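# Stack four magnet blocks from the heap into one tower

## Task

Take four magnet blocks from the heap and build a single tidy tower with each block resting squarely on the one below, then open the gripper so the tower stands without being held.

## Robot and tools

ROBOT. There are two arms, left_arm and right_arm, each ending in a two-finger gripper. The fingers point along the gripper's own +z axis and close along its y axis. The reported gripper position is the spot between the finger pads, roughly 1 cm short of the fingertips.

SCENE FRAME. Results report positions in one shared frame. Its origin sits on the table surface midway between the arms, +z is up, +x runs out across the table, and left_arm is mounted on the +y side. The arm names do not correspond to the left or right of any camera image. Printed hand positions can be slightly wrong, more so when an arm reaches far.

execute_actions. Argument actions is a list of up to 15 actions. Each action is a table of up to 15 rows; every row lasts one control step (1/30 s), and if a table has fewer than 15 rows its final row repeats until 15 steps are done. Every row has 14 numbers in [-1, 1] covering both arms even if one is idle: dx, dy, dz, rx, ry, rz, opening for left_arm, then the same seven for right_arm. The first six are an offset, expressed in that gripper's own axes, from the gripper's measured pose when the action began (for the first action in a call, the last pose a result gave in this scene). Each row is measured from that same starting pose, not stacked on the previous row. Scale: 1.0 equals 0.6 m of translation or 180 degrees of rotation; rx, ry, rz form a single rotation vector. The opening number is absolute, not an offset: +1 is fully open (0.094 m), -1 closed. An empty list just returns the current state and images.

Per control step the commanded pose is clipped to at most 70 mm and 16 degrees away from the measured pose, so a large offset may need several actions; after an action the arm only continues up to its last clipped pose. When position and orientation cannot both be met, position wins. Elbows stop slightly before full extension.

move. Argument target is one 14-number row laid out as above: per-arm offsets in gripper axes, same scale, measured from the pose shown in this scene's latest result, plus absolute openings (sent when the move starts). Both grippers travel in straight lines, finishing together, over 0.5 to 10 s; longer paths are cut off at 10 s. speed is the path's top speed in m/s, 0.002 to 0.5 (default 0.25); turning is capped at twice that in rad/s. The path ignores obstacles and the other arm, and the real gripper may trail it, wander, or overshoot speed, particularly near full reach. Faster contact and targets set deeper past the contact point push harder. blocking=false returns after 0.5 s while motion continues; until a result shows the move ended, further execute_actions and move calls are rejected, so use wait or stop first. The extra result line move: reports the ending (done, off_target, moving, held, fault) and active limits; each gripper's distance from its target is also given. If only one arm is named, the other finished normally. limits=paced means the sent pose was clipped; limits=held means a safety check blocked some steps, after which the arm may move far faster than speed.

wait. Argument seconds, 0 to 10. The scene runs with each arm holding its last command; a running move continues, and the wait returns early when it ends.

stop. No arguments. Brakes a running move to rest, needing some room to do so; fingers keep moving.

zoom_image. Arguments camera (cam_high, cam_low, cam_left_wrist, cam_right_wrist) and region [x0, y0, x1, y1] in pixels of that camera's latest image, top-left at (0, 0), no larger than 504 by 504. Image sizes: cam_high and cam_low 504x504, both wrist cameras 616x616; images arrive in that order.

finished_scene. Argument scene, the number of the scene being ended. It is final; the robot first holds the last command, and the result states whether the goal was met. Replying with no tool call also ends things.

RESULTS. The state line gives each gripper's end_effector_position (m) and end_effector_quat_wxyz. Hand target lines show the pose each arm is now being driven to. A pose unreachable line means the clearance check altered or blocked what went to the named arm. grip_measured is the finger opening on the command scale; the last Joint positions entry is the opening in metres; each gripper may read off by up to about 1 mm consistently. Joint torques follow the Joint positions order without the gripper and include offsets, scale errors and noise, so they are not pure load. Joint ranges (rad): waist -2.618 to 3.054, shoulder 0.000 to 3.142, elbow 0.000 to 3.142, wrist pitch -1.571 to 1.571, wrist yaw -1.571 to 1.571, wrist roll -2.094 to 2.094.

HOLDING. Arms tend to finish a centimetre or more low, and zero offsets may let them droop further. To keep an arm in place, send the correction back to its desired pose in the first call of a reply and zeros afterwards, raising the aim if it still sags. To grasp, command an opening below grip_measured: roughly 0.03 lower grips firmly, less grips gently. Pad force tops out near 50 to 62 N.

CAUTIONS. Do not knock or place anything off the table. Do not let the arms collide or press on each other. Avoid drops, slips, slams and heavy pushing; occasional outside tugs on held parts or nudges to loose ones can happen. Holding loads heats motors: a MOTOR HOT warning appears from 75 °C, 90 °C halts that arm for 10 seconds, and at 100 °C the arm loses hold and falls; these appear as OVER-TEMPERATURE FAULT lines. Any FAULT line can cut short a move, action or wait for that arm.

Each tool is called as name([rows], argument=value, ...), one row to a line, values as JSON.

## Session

execute_actions(actions=[])

Scene clock: 0.00 s.
left_arm: end_effector_position=(+0.4882, +0.0137, +0.3631) grip_measured=+1.000 end_effector_quat_wxyz=(+0.646, +0.631, +0.276, +0.330) | right_arm: end_effector_position=(+0.4803, -0.2115, +0.2944) grip_measured=+1.000 end_effector_quat_wxyz=(+0.204, -0.573, +0.650, -0.455)
Joint positions: left_arm=[-0.323  1.56   1.19   0.425  0.324  1.613  0.094] | right_arm=[ 0.224  1.741  1.702 -0.661  0.677 -1.387  0.094]
Joint velocities: left_arm=[ 0.017 -0.017  0.012 -0.081  0.007 -0.007  0.   ] | right_arm=[-0.002  0.007  0.012  0.022 -0.007 -0.037  0.   ]
Joint torques (N m, as the arm reports them, + toward a larger angle): no reading
Hand target (left_arm): +0.488, +0.014, +0.361; +0.644, +0.633, +0.281, +0.326
Hand target (right_arm): +0.479, -0.212, +0.296; +0.203, -0.572, +0.651, -0.455

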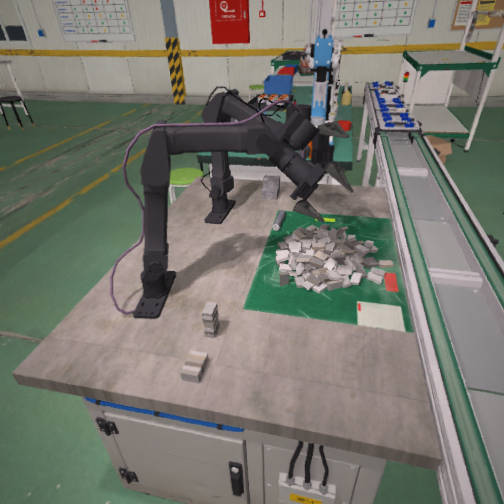

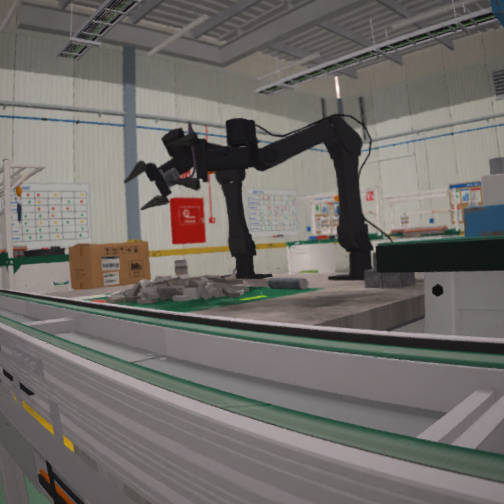

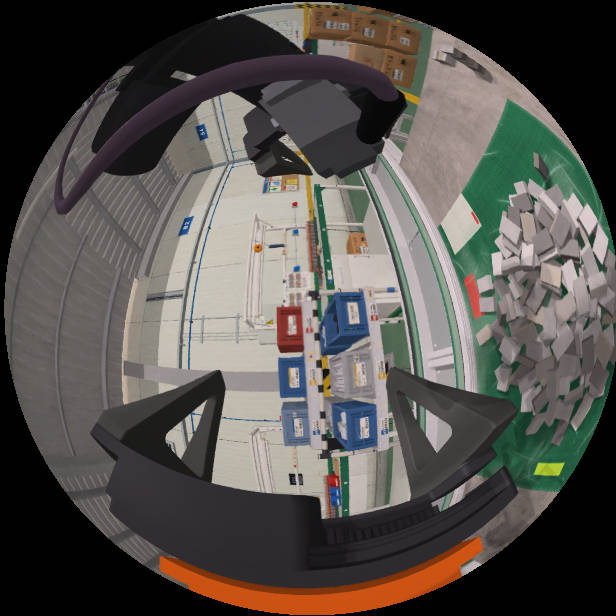

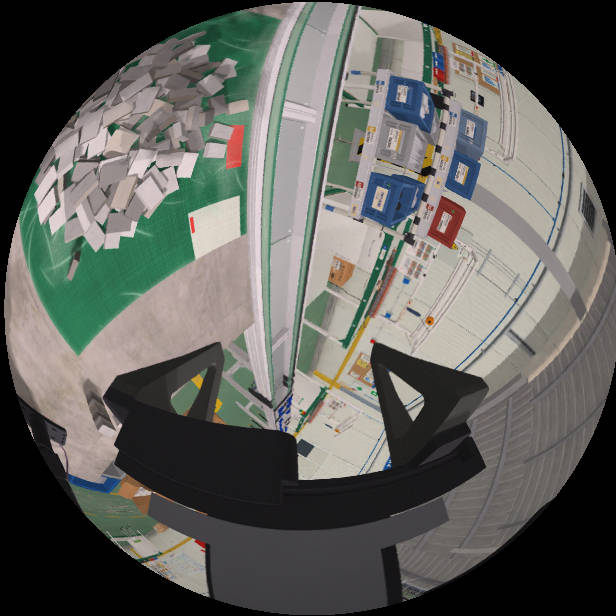

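move(target=[0.32,0,-0.347,0.01,0.19,0.01,1,-0.12,0.359,-0.038,-0.329,0.1475,0.414,-0.1], speed=0.25)

zoom_image(camera="cam_right_wrist", region=[100, 60, 420, 380])

Scene clock: 7.50 s.
left_arm: end_effector_position=(+0.4545, +0.2920, +0.3803) grip_measured=+1.000 end_effector_quat_wxyz=(+0.522, +0.517, +0.433, +0.522) | right_arm: end_effector_position=(+0.3621, -0.1505, +0.1086) grip_measured=-0.098 end_effector_quat_wxyz=(-0.002, -0.011, +1.000, -0.009)
Joint positions: left_arm=[0.287 1.221 0.945 0.373 0.336 1.628 0.094] | right_arm=[ 0.204  2.023  1.787 -1.344  0.016  0.34   0.042]
Joint velocities: left_arm=[-0.012 -0.022 -0.007 -0.037 -0.037 -0.007  0.   ] | right_arm=[ 0.002 -0.007 -0.002  0.007 -0.022  0.007  0.   ]
Joint torques (N m, as the arm reports them, + toward a larger angle): left_arm=[ 0.47 -7.08  6.73  2.    0.05  0.03] | right_arm=[ -0.81 -10.75   3.81   0.68  -0.08   0.08]
Hand target (left_arm): +0.450, +0.292, +0.370; +0.517, +0.524, +0.442, +0.514
Hand target (right_arm): +0.360, -0.153, +0.109; -0.001, -0.002, +1.000, -0.003
Off the commanded pose (left_arm): 0.018 m, 3 deg.
Off the commanded pose (right_arm): 0.002 m, 2 deg.
move: off_target (left_arm)

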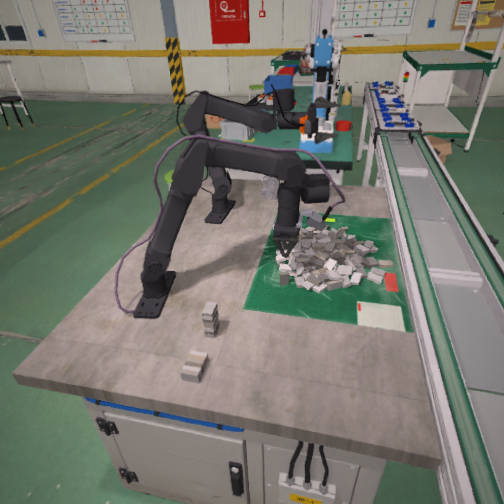

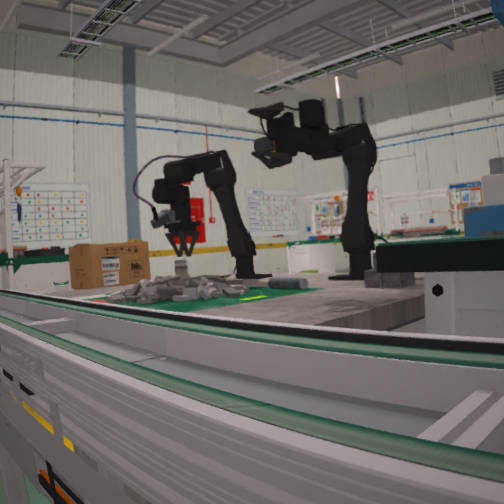

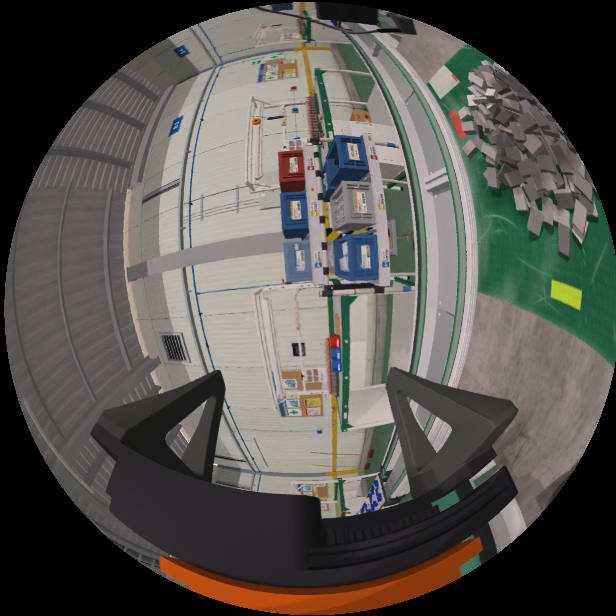

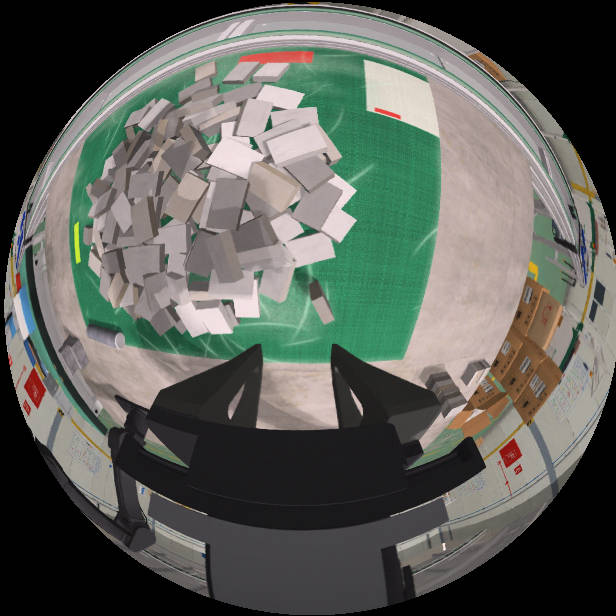

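Region (100, 60, 420, 380) of cam_right_wrist's 616x616 image, scaled by 1.575, with more detail than that image has.

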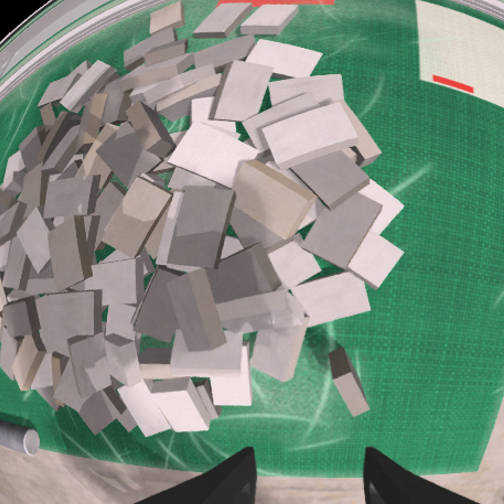

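zoom_image(camera="cam_right_wrist", region=[200, 160, 380, 340])

zoom_image(camera="cam_high", region=[260, 230, 400, 320])

Region (200, 160, 380, 340) of cam_right_wrist's 616x616 image, scaled by 2.800, with more detail than that image has.

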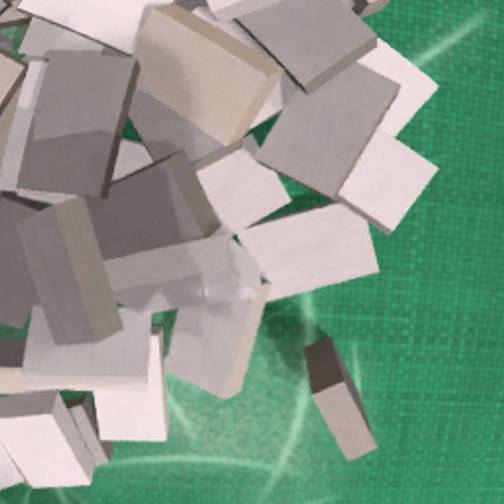

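Region (260, 230, 400, 320) of cam_high's 504x504 image, scaled by 3.600, with more detail than that image has; it fills the top 324 rows of this view, and the rest is white.

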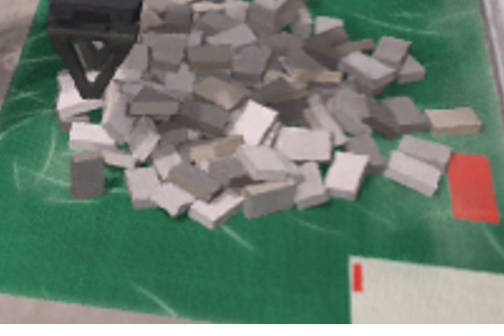

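move(target=[0,0,0,0,0,0,1,-0.13,-0.019,0.102,-0.006,0,0.172,-0.2], speed=0.15)

zoom_image(camera="cam_right_wrist", region=[200, 230, 400, 430])

Scene clock: 18.40 s.
left_arm: end_effector_position=(+0.4544, +0.2919, +0.3816) grip_measured=+1.000 end_effector_quat_wxyz=(+0.523, +0.516, +0.431, +0.524) | right_arm: end_effector_position=(+0.4310, -0.1612, +0.0450) grip_measured=-0.198 end_effector_quat_wxyz=(-0.006, +0.246, +0.969, -0.009)
Joint positions: left_arm=[0.287 1.221 0.945 0.378 0.336 1.628 0.094] | right_arm=[ 0.124  2.325  2.014 -1.28   0.01   0.78   0.038]
Joint velocities: left_arm=[-0.012  0.002 -0.017 -0.037  0.051  0.037  0.   ] | right_arm=[-0.017  0.007 -0.027 -0.037 -0.037 -0.022 -0.001]
Joint torques (N m, as the arm reports them, + toward a larger angle): left_arm=[-0.01 -5.21  9.06  2.23 -0.02  0.  ] | right_arm=[ -0.71 -10.46   7.7    0.57  -0.1    0.11]
Hand target (left_arm): +0.455, +0.292, +0.380; +0.522, +0.517, +0.433, +0.522
Hand target (right_arm): +0.439, -0.161, +0.047; +0.001, +0.256, +0.967, -0.000
Off the commanded pose (left_arm): 0.001 m, 0 deg.
Off the commanded pose (right_arm): 0.009 m, 2 deg.
move: done

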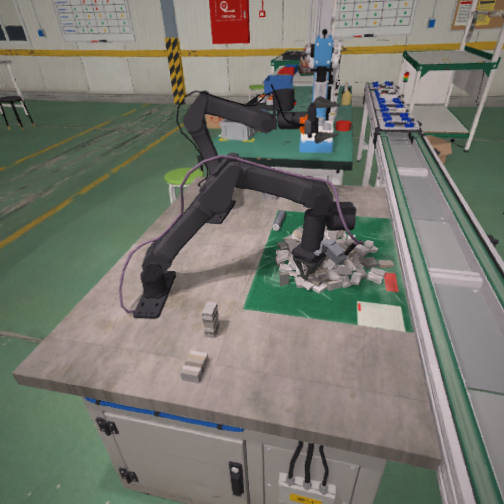

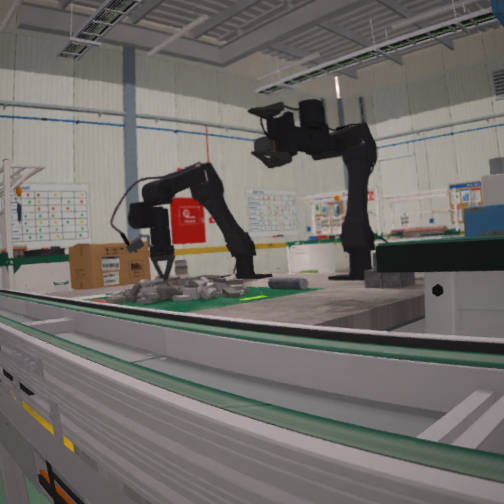

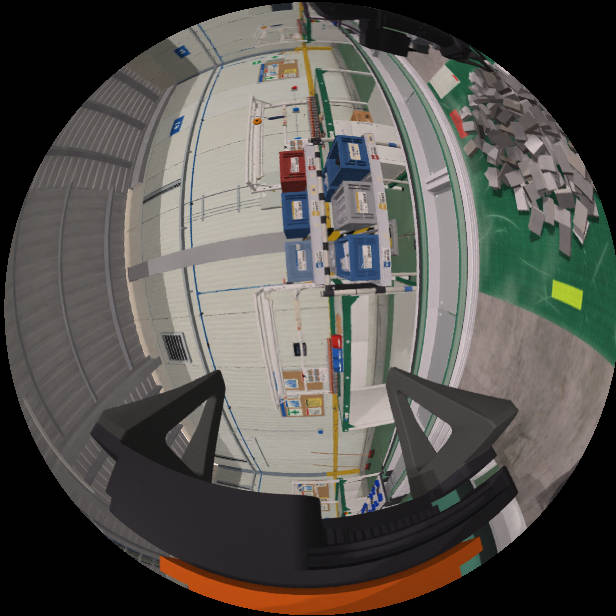

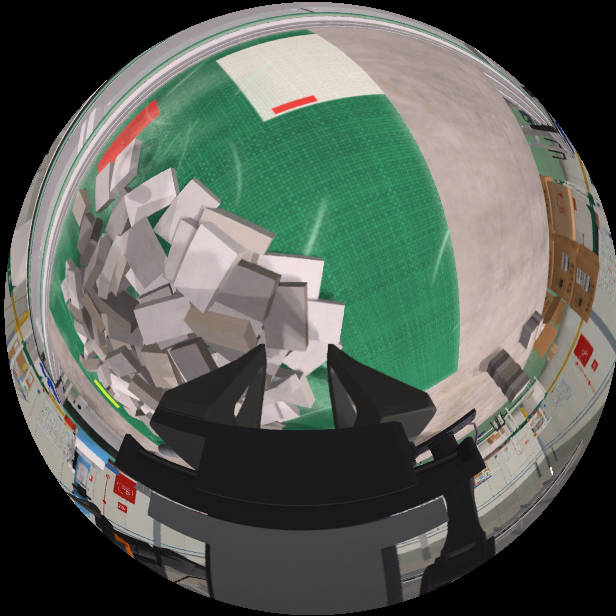

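Region (200, 230, 400, 430) of cam_right_wrist's 616x616 image, scaled by 2.520, with more detail than that image has.

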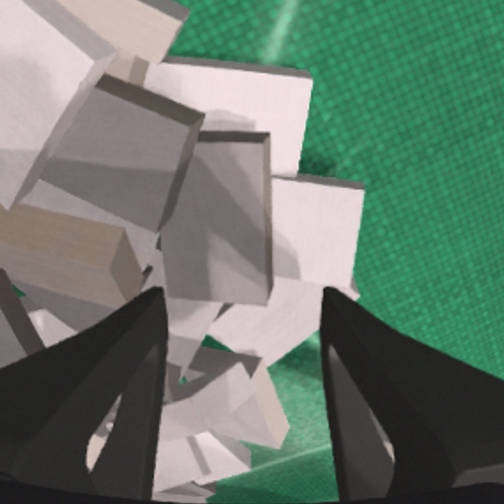

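move(target=[0,0,0,0,0,0,1,-0.008,0.012,0.022,-0.005,-0.003,0,-0.27], speed=0.03)

zoom_image(camera="cam_right_wrist", region=[200, 230, 400, 430])

Scene clock: 21.00 s.
left_arm: end_effector_position=(+0.4543, +0.2919, +0.3830) grip_measured=+1.000 end_effector_quat_wxyz=(+0.524, +0.515, +0.429, +0.526) | right_arm: end_effector_position=(+0.4387, -0.1590, +0.0449) grip_measured=-0.268 end_effector_quat_wxyz=(+0.008, +0.247, +0.969, -0.001)
Joint positions: left_arm=[0.287 1.221 0.945 0.384 0.336 1.628 0.094] | right_arm=[ 0.124  2.325  2.014 -1.248  0.01   0.783  0.034]
Joint velocities: left_arm=[ 0.007 -0.012 -0.002  0.022 -0.051 -0.066  0.   ] | right_arm=[-0.022  0.007 -0.012 -0.037  0.007 -0.037 -0.   ]
Joint torques (N m, as the arm reports them, + toward a larger angle): left_arm=[-0.01 -5.22  9.06  2.23 -0.02  0.  ] | right_arm=[ 0.23 -9.75  4.69  0.81 -0.05 -0.03]
Hand target (left_arm): +0.454, +0.292, +0.382; +0.523, +0.516, +0.431, +0.524
Hand target (right_arm): +0.438, -0.157, +0.032; +0.000, +0.246, +0.969, -0.003
Off the commanded pose (left_arm): 0.001 m, 0 deg.
Off the commanded pose (right_arm): 0.013 m, 1 deg.
move: off_target (right_arm)

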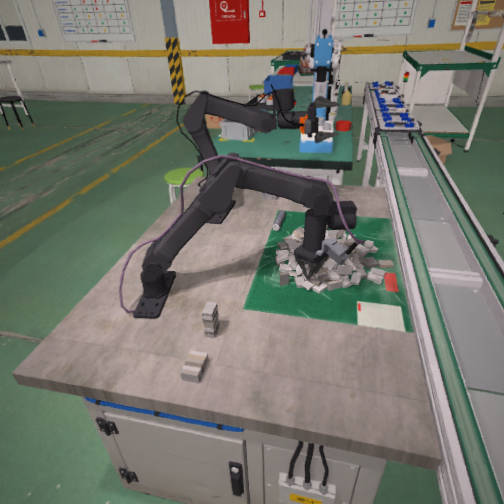

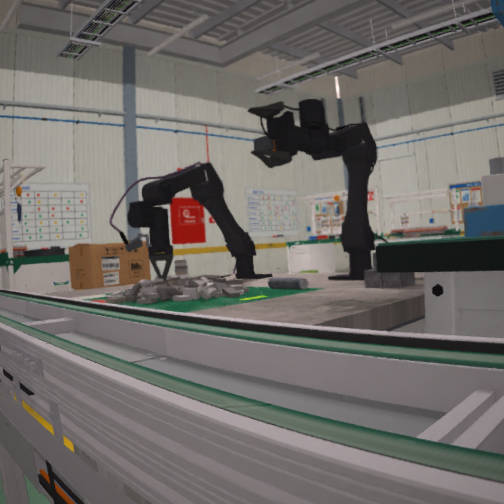

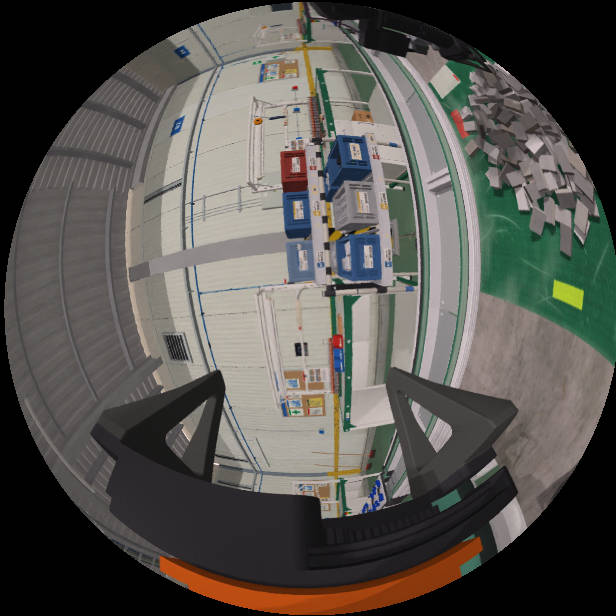

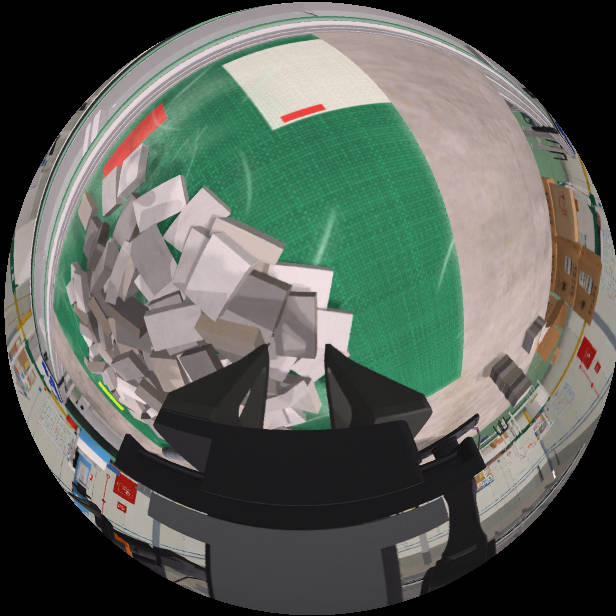

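Region (200, 230, 400, 430) of cam_right_wrist's 616x616 image, scaled by 2.520, with more detail than that image has.

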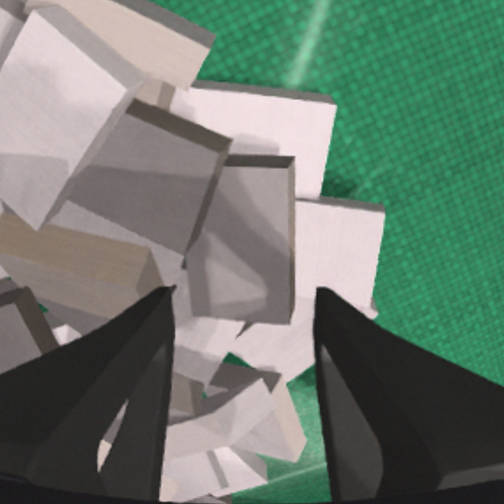

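move(target=[0,0,0,0,0,0,1,0.004,0,0.054,0,0.005,0,-0.27], speed=0.03)

zoom_image(camera="cam_right_wrist", region=[200, 230, 400, 430])

Scene clock: 23.43 s.
left_arm: end_effector_position=(+0.4541, +0.2919, +0.3844) grip_measured=+1.000 end_effector_quat_wxyz=(+0.524, +0.514, +0.427, +0.527) | right_arm: end_effector_position=(+0.4347, -0.1567, +0.0329) grip_measured=-0.268 end_effector_quat_wxyz=(+0.001, +0.247, +0.969, +0.005)
Joint positions: left_arm=[0.287 1.221 0.945 0.39  0.336 1.628 0.094] | right_arm=[ 0.124  2.322  1.961 -1.204 -0.008  0.783  0.034]
Joint velocities: left_arm=[ 0.002 -0.012 -0.012 -0.051  0.022 -0.037  0.   ] | right_arm=[-0.007 -0.017 -0.002  0.022  0.037  0.022  0.   ]
Joint torques (N m, as the arm reports them, + toward a larger angle): left_arm=[-0.03 -5.21  9.06  2.23 -0.02  0.  ] | right_arm=[-0.24 -9.6   3.05  1.15  0.02 -0.02]
Hand target (left_arm): +0.454, +0.292, +0.383; +0.524, +0.515, +0.429, +0.526
Hand target (right_arm): +0.436, -0.158, +0.013; -0.000, +0.247, +0.969, +0.000
Off the commanded pose (left_arm): 0.001 m, 0 deg.
Off the commanded pose (right_arm): 0.021 m, 1 deg.
move: off_target (right_arm)

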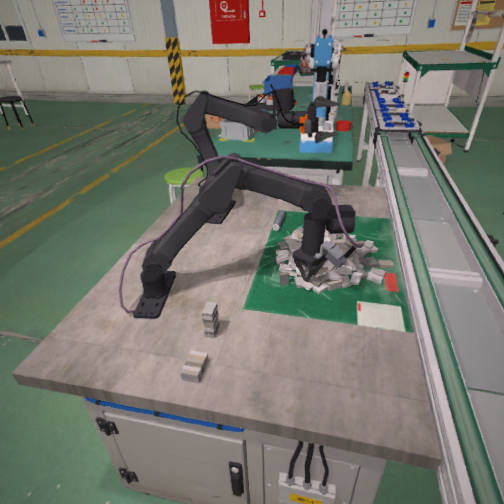

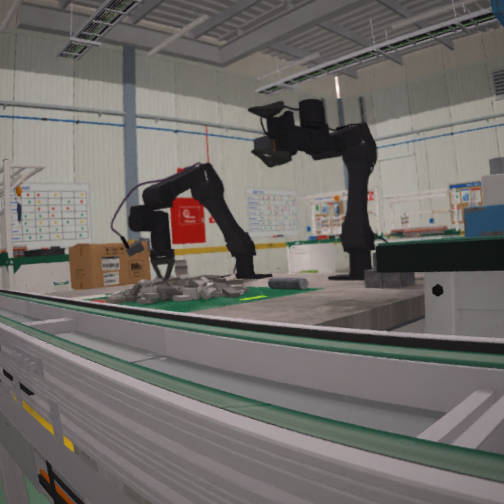

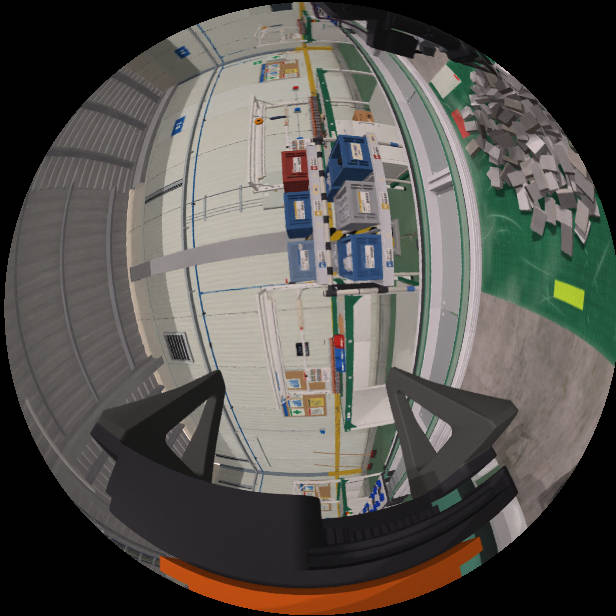

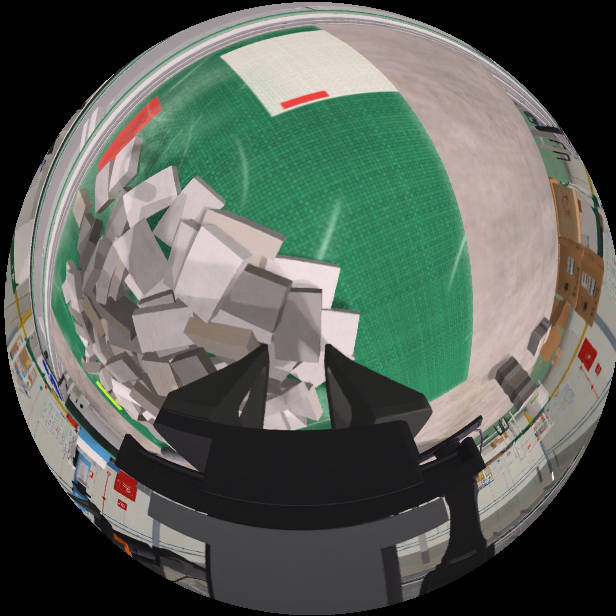

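Region (200, 230, 400, 430) of cam_right_wrist's 616x616 image, scaled by 2.520, with more detail than that image has.

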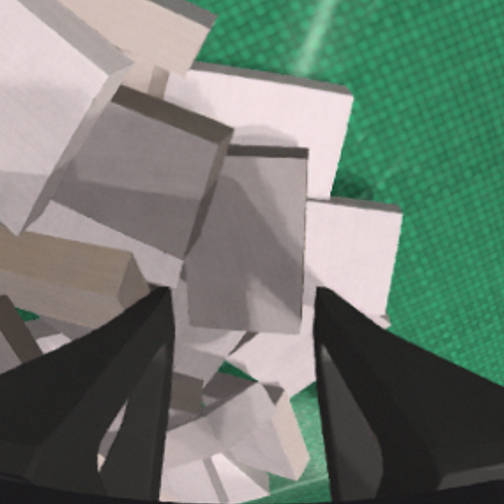

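move(target=[0,0,0,0,0,0,1,0,0,-0.07,0,0,0.1,-0.2], speed=0.15)

Scene clock: 33.43 s.
left_arm: end_effector_position=(+0.4540, +0.2918, +0.3856) grip_measured=+1.000 end_effector_quat_wxyz=(+0.525, +0.513, +0.426, +0.529) | right_arm: end_effector_position=(+0.4310, -0.1577, +0.0632) grip_measured=-0.202 end_effector_quat_wxyz=(-0.009, +0.390, +0.921, -0.001)
Joint positions: left_arm=[0.287 1.221 0.945 0.395 0.336 1.628 0.094] | right_arm=[ 0.124  2.32   2.079 -1.345 -0.009  1.085  0.037]
Joint velocities: left_arm=[ 0.012  0.002 -0.007 -0.051  0.051  0.007  0.   ] | right_arm=[-0.002 -0.007 -0.002 -0.022 -0.007  0.066  0.   ]
Joint torques (N m, as the arm reports them, + toward a larger angle): left_arm=[-0.02 -5.21  9.05  2.23 -0.02  0.  ] | right_arm=[ -0.24 -12.09   7.69   0.35  -0.03   0.12]
Hand target (left_arm): +0.454, +0.292, +0.384; +0.524, +0.514, +0.428, +0.527
Hand target (right_arm): +0.435, -0.157, +0.075; +0.000, +0.396, +0.918, +0.006
Off the commanded pose (left_arm): 0.001 m, 0 deg.
Off the commanded pose (right_arm): 0.012 m, 1 deg.
move: off_target (right_arm)

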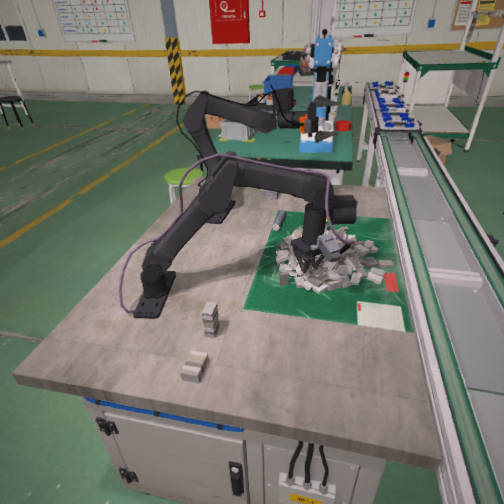

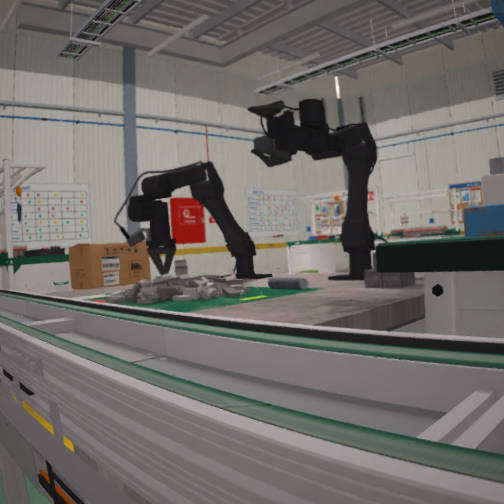

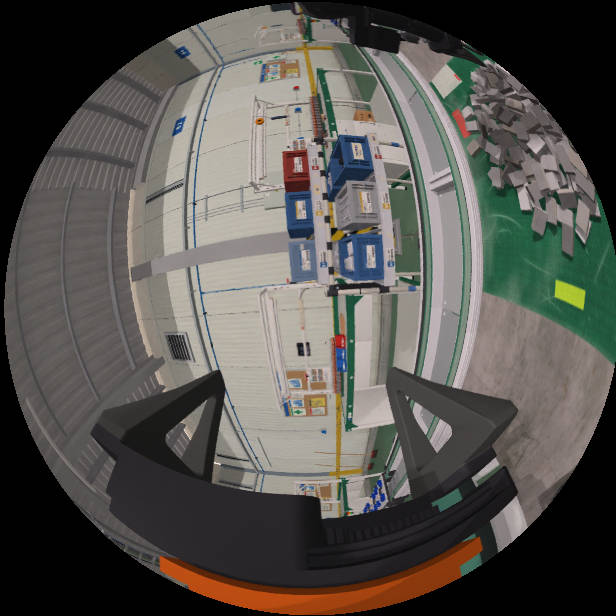

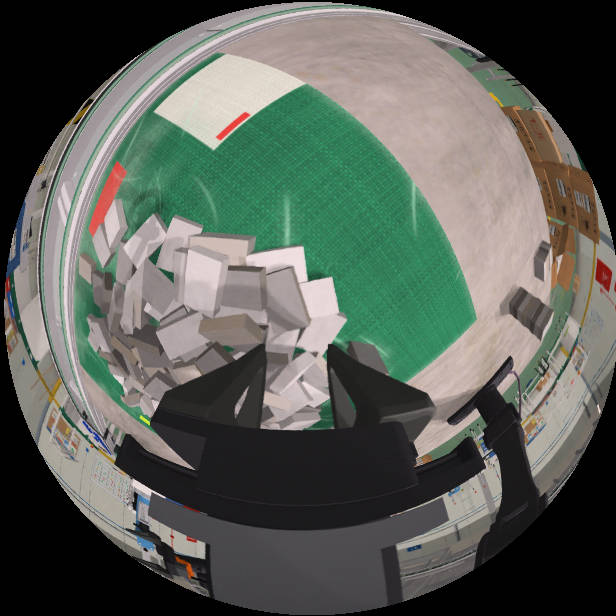

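move(target=[0,0,0,0,0,0,1,-0.075,0.095,-0.005,-0.004,-0.004,0.158,-0.2], speed=0.15)

zoom_image(camera="cam_right_wrist", region=[200, 230, 400, 430])

Scene clock: 36.17 s.
left_arm: end_effector_position=(+0.4538, +0.2918, +0.3870) grip_measured=+1.000 end_effector_quat_wxyz=(+0.526, +0.512, +0.424, +0.531) | right_arm: end_effector_position=(+0.5016, -0.1435, +0.0648) grip_measured=-0.202 end_effector_quat_wxyz=(+0.025, +0.595, +0.803, +0.040)
Joint positions: left_arm=[0.287 1.221 0.945 0.401 0.336 1.628 0.094] | right_arm=[ 0.112  2.679  2.745 -1.542 -0.009  1.547  0.037]
Joint velocities: left_arm=[-0.007  0.002 -0.012 -0.081 -0.022 -0.022  0.   ] | right_arm=[-0.002 -0.002 -0.002 -0.022 -0.007  0.051 -0.001]
Joint torques (N m, as the arm reports them, + toward a larger angle): left_arm=[-0.01 -5.2   9.05  2.22 -0.03  0.  ] | right_arm=[ -0.95 -11.77   7.65   0.55   0.02   0.1 ]
Hand target (left_arm): +0.454, +0.292, +0.386; +0.525, +0.513, +0.426, +0.529
Hand target (right_arm): +0.503, -0.150, +0.064; +0.027, +0.604, +0.796, +0.035
Off the commanded pose (left_arm): 0.001 m, 0 deg.
Off the commanded pose (right_arm): 0.007 m, 6 deg.
joint sent to its limit (right arm) — the command would take joint 4 (wrist pitch) past its lower limit, so that joint was sent only as far as its limit.
move: off_target (right_arm)

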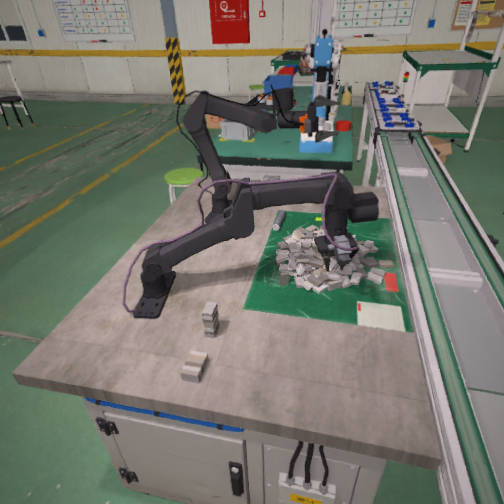

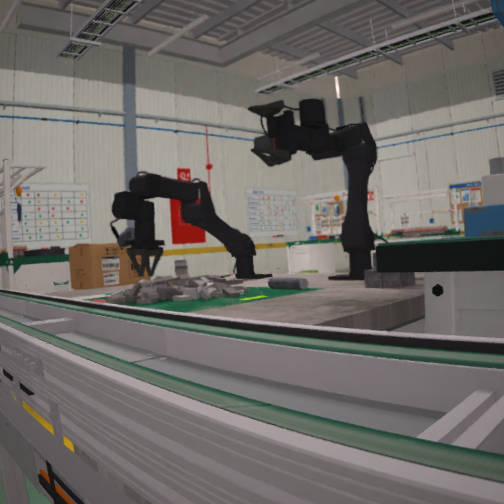

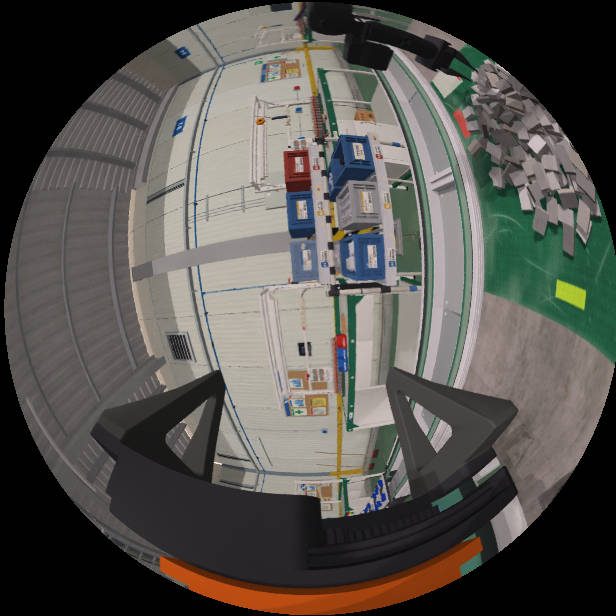

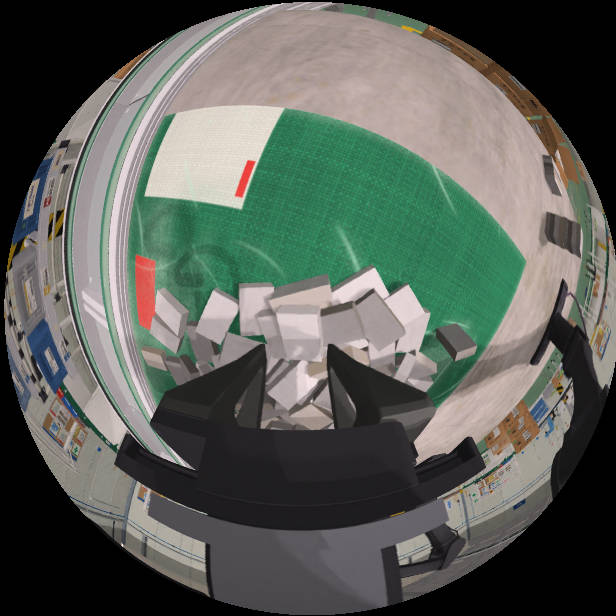

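Region (200, 230, 400, 430) of cam_right_wrist's 616x616 image, scaled by 2.520, with more detail than that image has.

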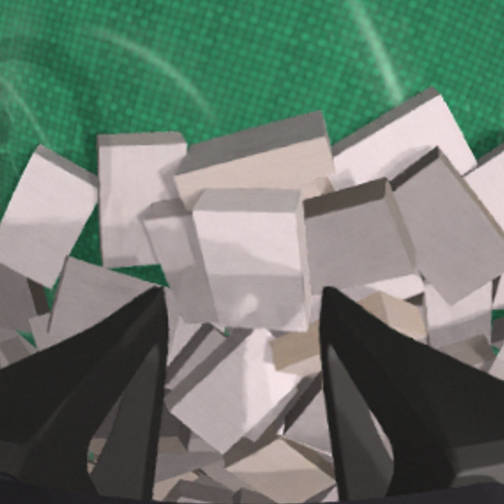

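move(target=[0,0,0,0,0,0,1,0,-0.004,0.072,0.02,0,-0.02,-0.2], speed=0.04)

zoom_image(camera="cam_right_wrist", region=[200, 230, 400, 430])

Scene clock: 39.10 s.
left_arm: end_effector_position=(+0.4537, +0.2917, +0.3882) grip_measured=+1.000 end_effector_quat_wxyz=(+0.527, +0.511, +0.422, +0.532) | right_arm: end_effector_position=(+0.5016, -0.1431, +0.0437) grip_measured=-0.202 end_effector_quat_wxyz=(+0.015, +0.576, +0.817, +0.028)
Joint positions: left_arm=[0.287 1.221 0.945 0.406 0.336 1.628 0.094] | right_arm=[ 0.112  2.722  2.745 -1.531 -0.011  1.5    0.037]
Joint velocities: left_arm=[ 0.002 -0.002 -0.012 -0.007  0.022  0.037  0.   ] | right_arm=[-0.002 -0.007 -0.012  0.081 -0.051  0.022  0.001]
Joint torques (N m, as the arm reports them, + toward a larger angle): left_arm=[-0.02 -5.2   9.04  2.22 -0.03  0.  ] | right_arm=[ 0.15 -9.75  6.02  0.86  0.04 -0.11]
Hand target (left_arm): +0.454, +0.292, +0.387; +0.526, +0.512, +0.424, +0.531
Hand target (right_arm): +0.502, -0.143, +0.022; +0.009, +0.570, +0.822, +0.015
Off the commanded pose (left_arm): 0.001 m, 0 deg.
Off the commanded pose (right_arm): 0.022 m, 2 deg.
move: off_target (right_arm)

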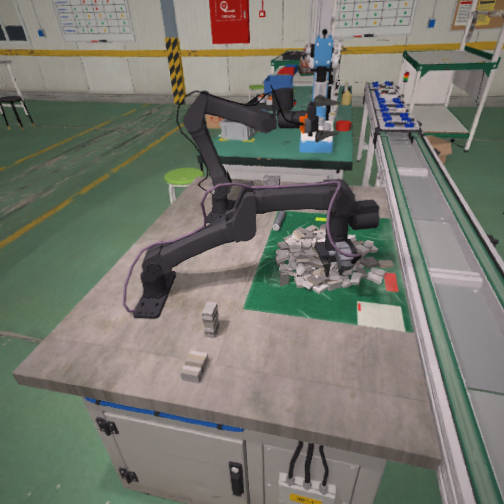

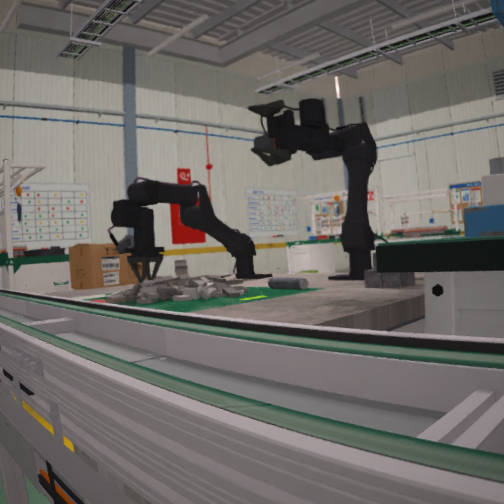

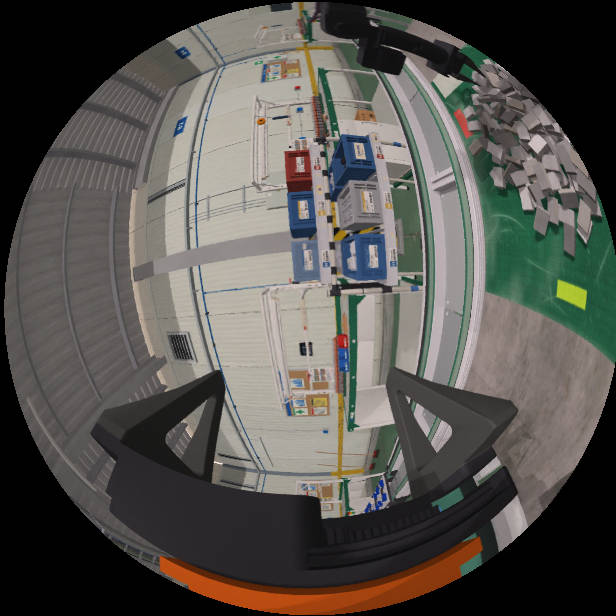

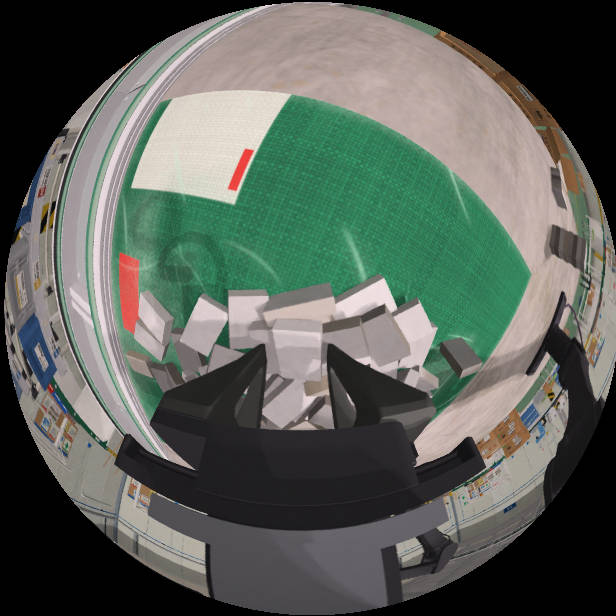

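Region (200, 230, 400, 430) of cam_right_wrist's 616x616 image, scaled by 2.520, with more detail than that image has.

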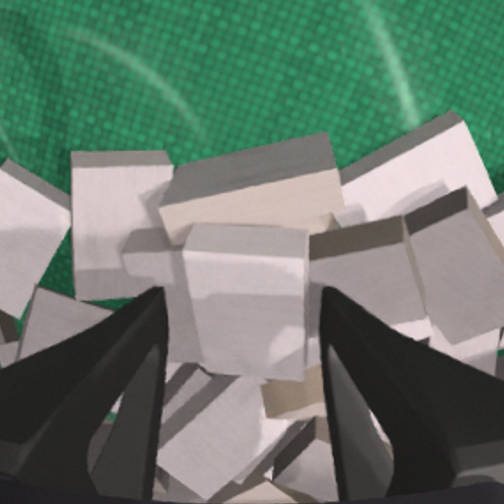

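execute_actions([
  [[0,0,0,0,0,0,1,0,0,0.01,0,0,0,-0.35]],
  [[0,0,0,0,0,0,1,0,0,0.005,0,0,0,-0.465]],
])

zoom_image(camera="cam_right_wrist", region=[200, 230, 400, 430])

Scene clock: 40.83 s.
left_arm: end_effector_position=(+0.4534, +0.2917, +0.3907) grip_measured=+1.000 end_effector_quat_wxyz=(+0.528, +0.509, +0.419, +0.535) | right_arm: end_effector_position=(+0.5050, -0.1421, +0.0438) grip_measured=-0.454 end_effector_quat_wxyz=(+0.020, +0.575, +0.817, +0.034)
Joint positions: left_arm=[0.287 1.221 0.945 0.416 0.336 1.628 0.094] | right_arm=[ 0.112  2.715  2.73  -1.508 -0.012  1.498  0.026]
Joint velocities: left_arm=[-0.022  0.007  0.017 -0.037 -0.007 -0.051  0.   ] | right_arm=[-0.012  0.017  0.022  0.051 -0.022  0.007 -0.   ]
Joint torques (N m, as the arm reports them, + toward a larger angle): left_arm=[-0.02 -5.21  9.04  2.26 -0.03  0.  ] | right_arm=[  0.   -13.56   4.13   0.84  -0.03   0.03]
Hand target (left_arm): +0.454, +0.292, +0.389; +0.527, +0.510, +0.421, +0.534
Hand target (right_arm): +0.504, -0.142, +0.041; +0.019, +0.575, +0.817, +0.032
Off the commanded pose (left_arm): 0.001 m, 0 deg.
Off the commanded pose (right_arm): 0.003 m, 0 deg.

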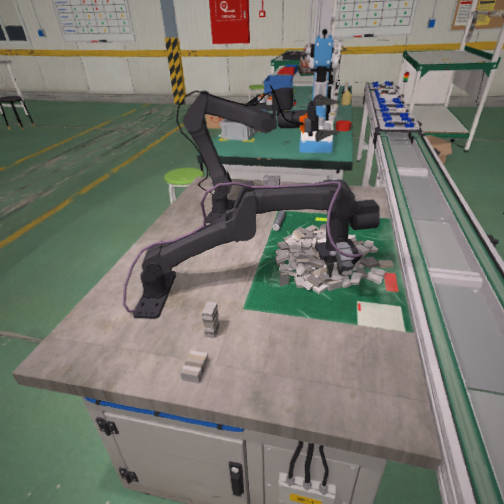

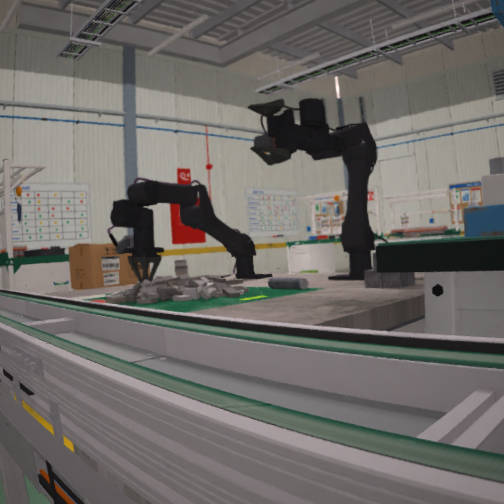

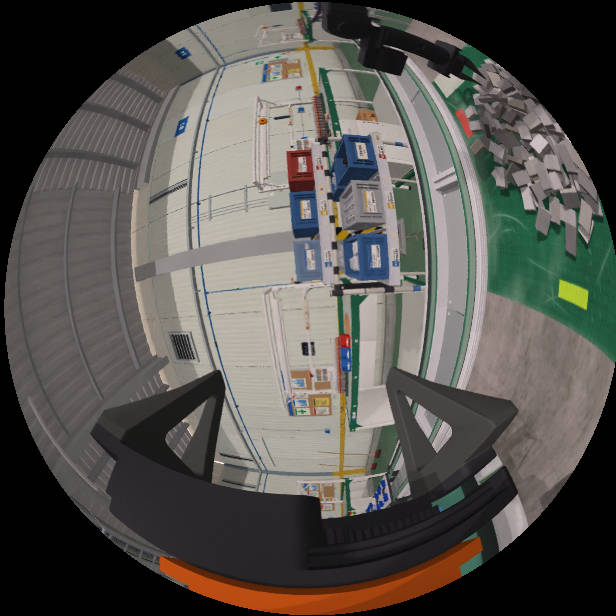

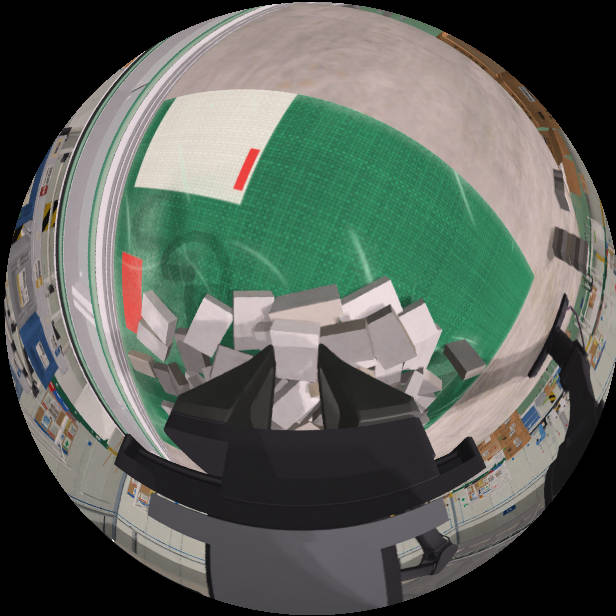

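Region (200, 230, 400, 430) of cam_right_wrist's 616x616 image, scaled by 2.520, with more detail than that image has.

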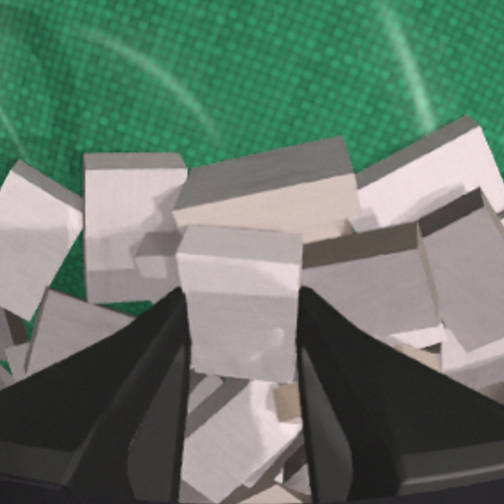

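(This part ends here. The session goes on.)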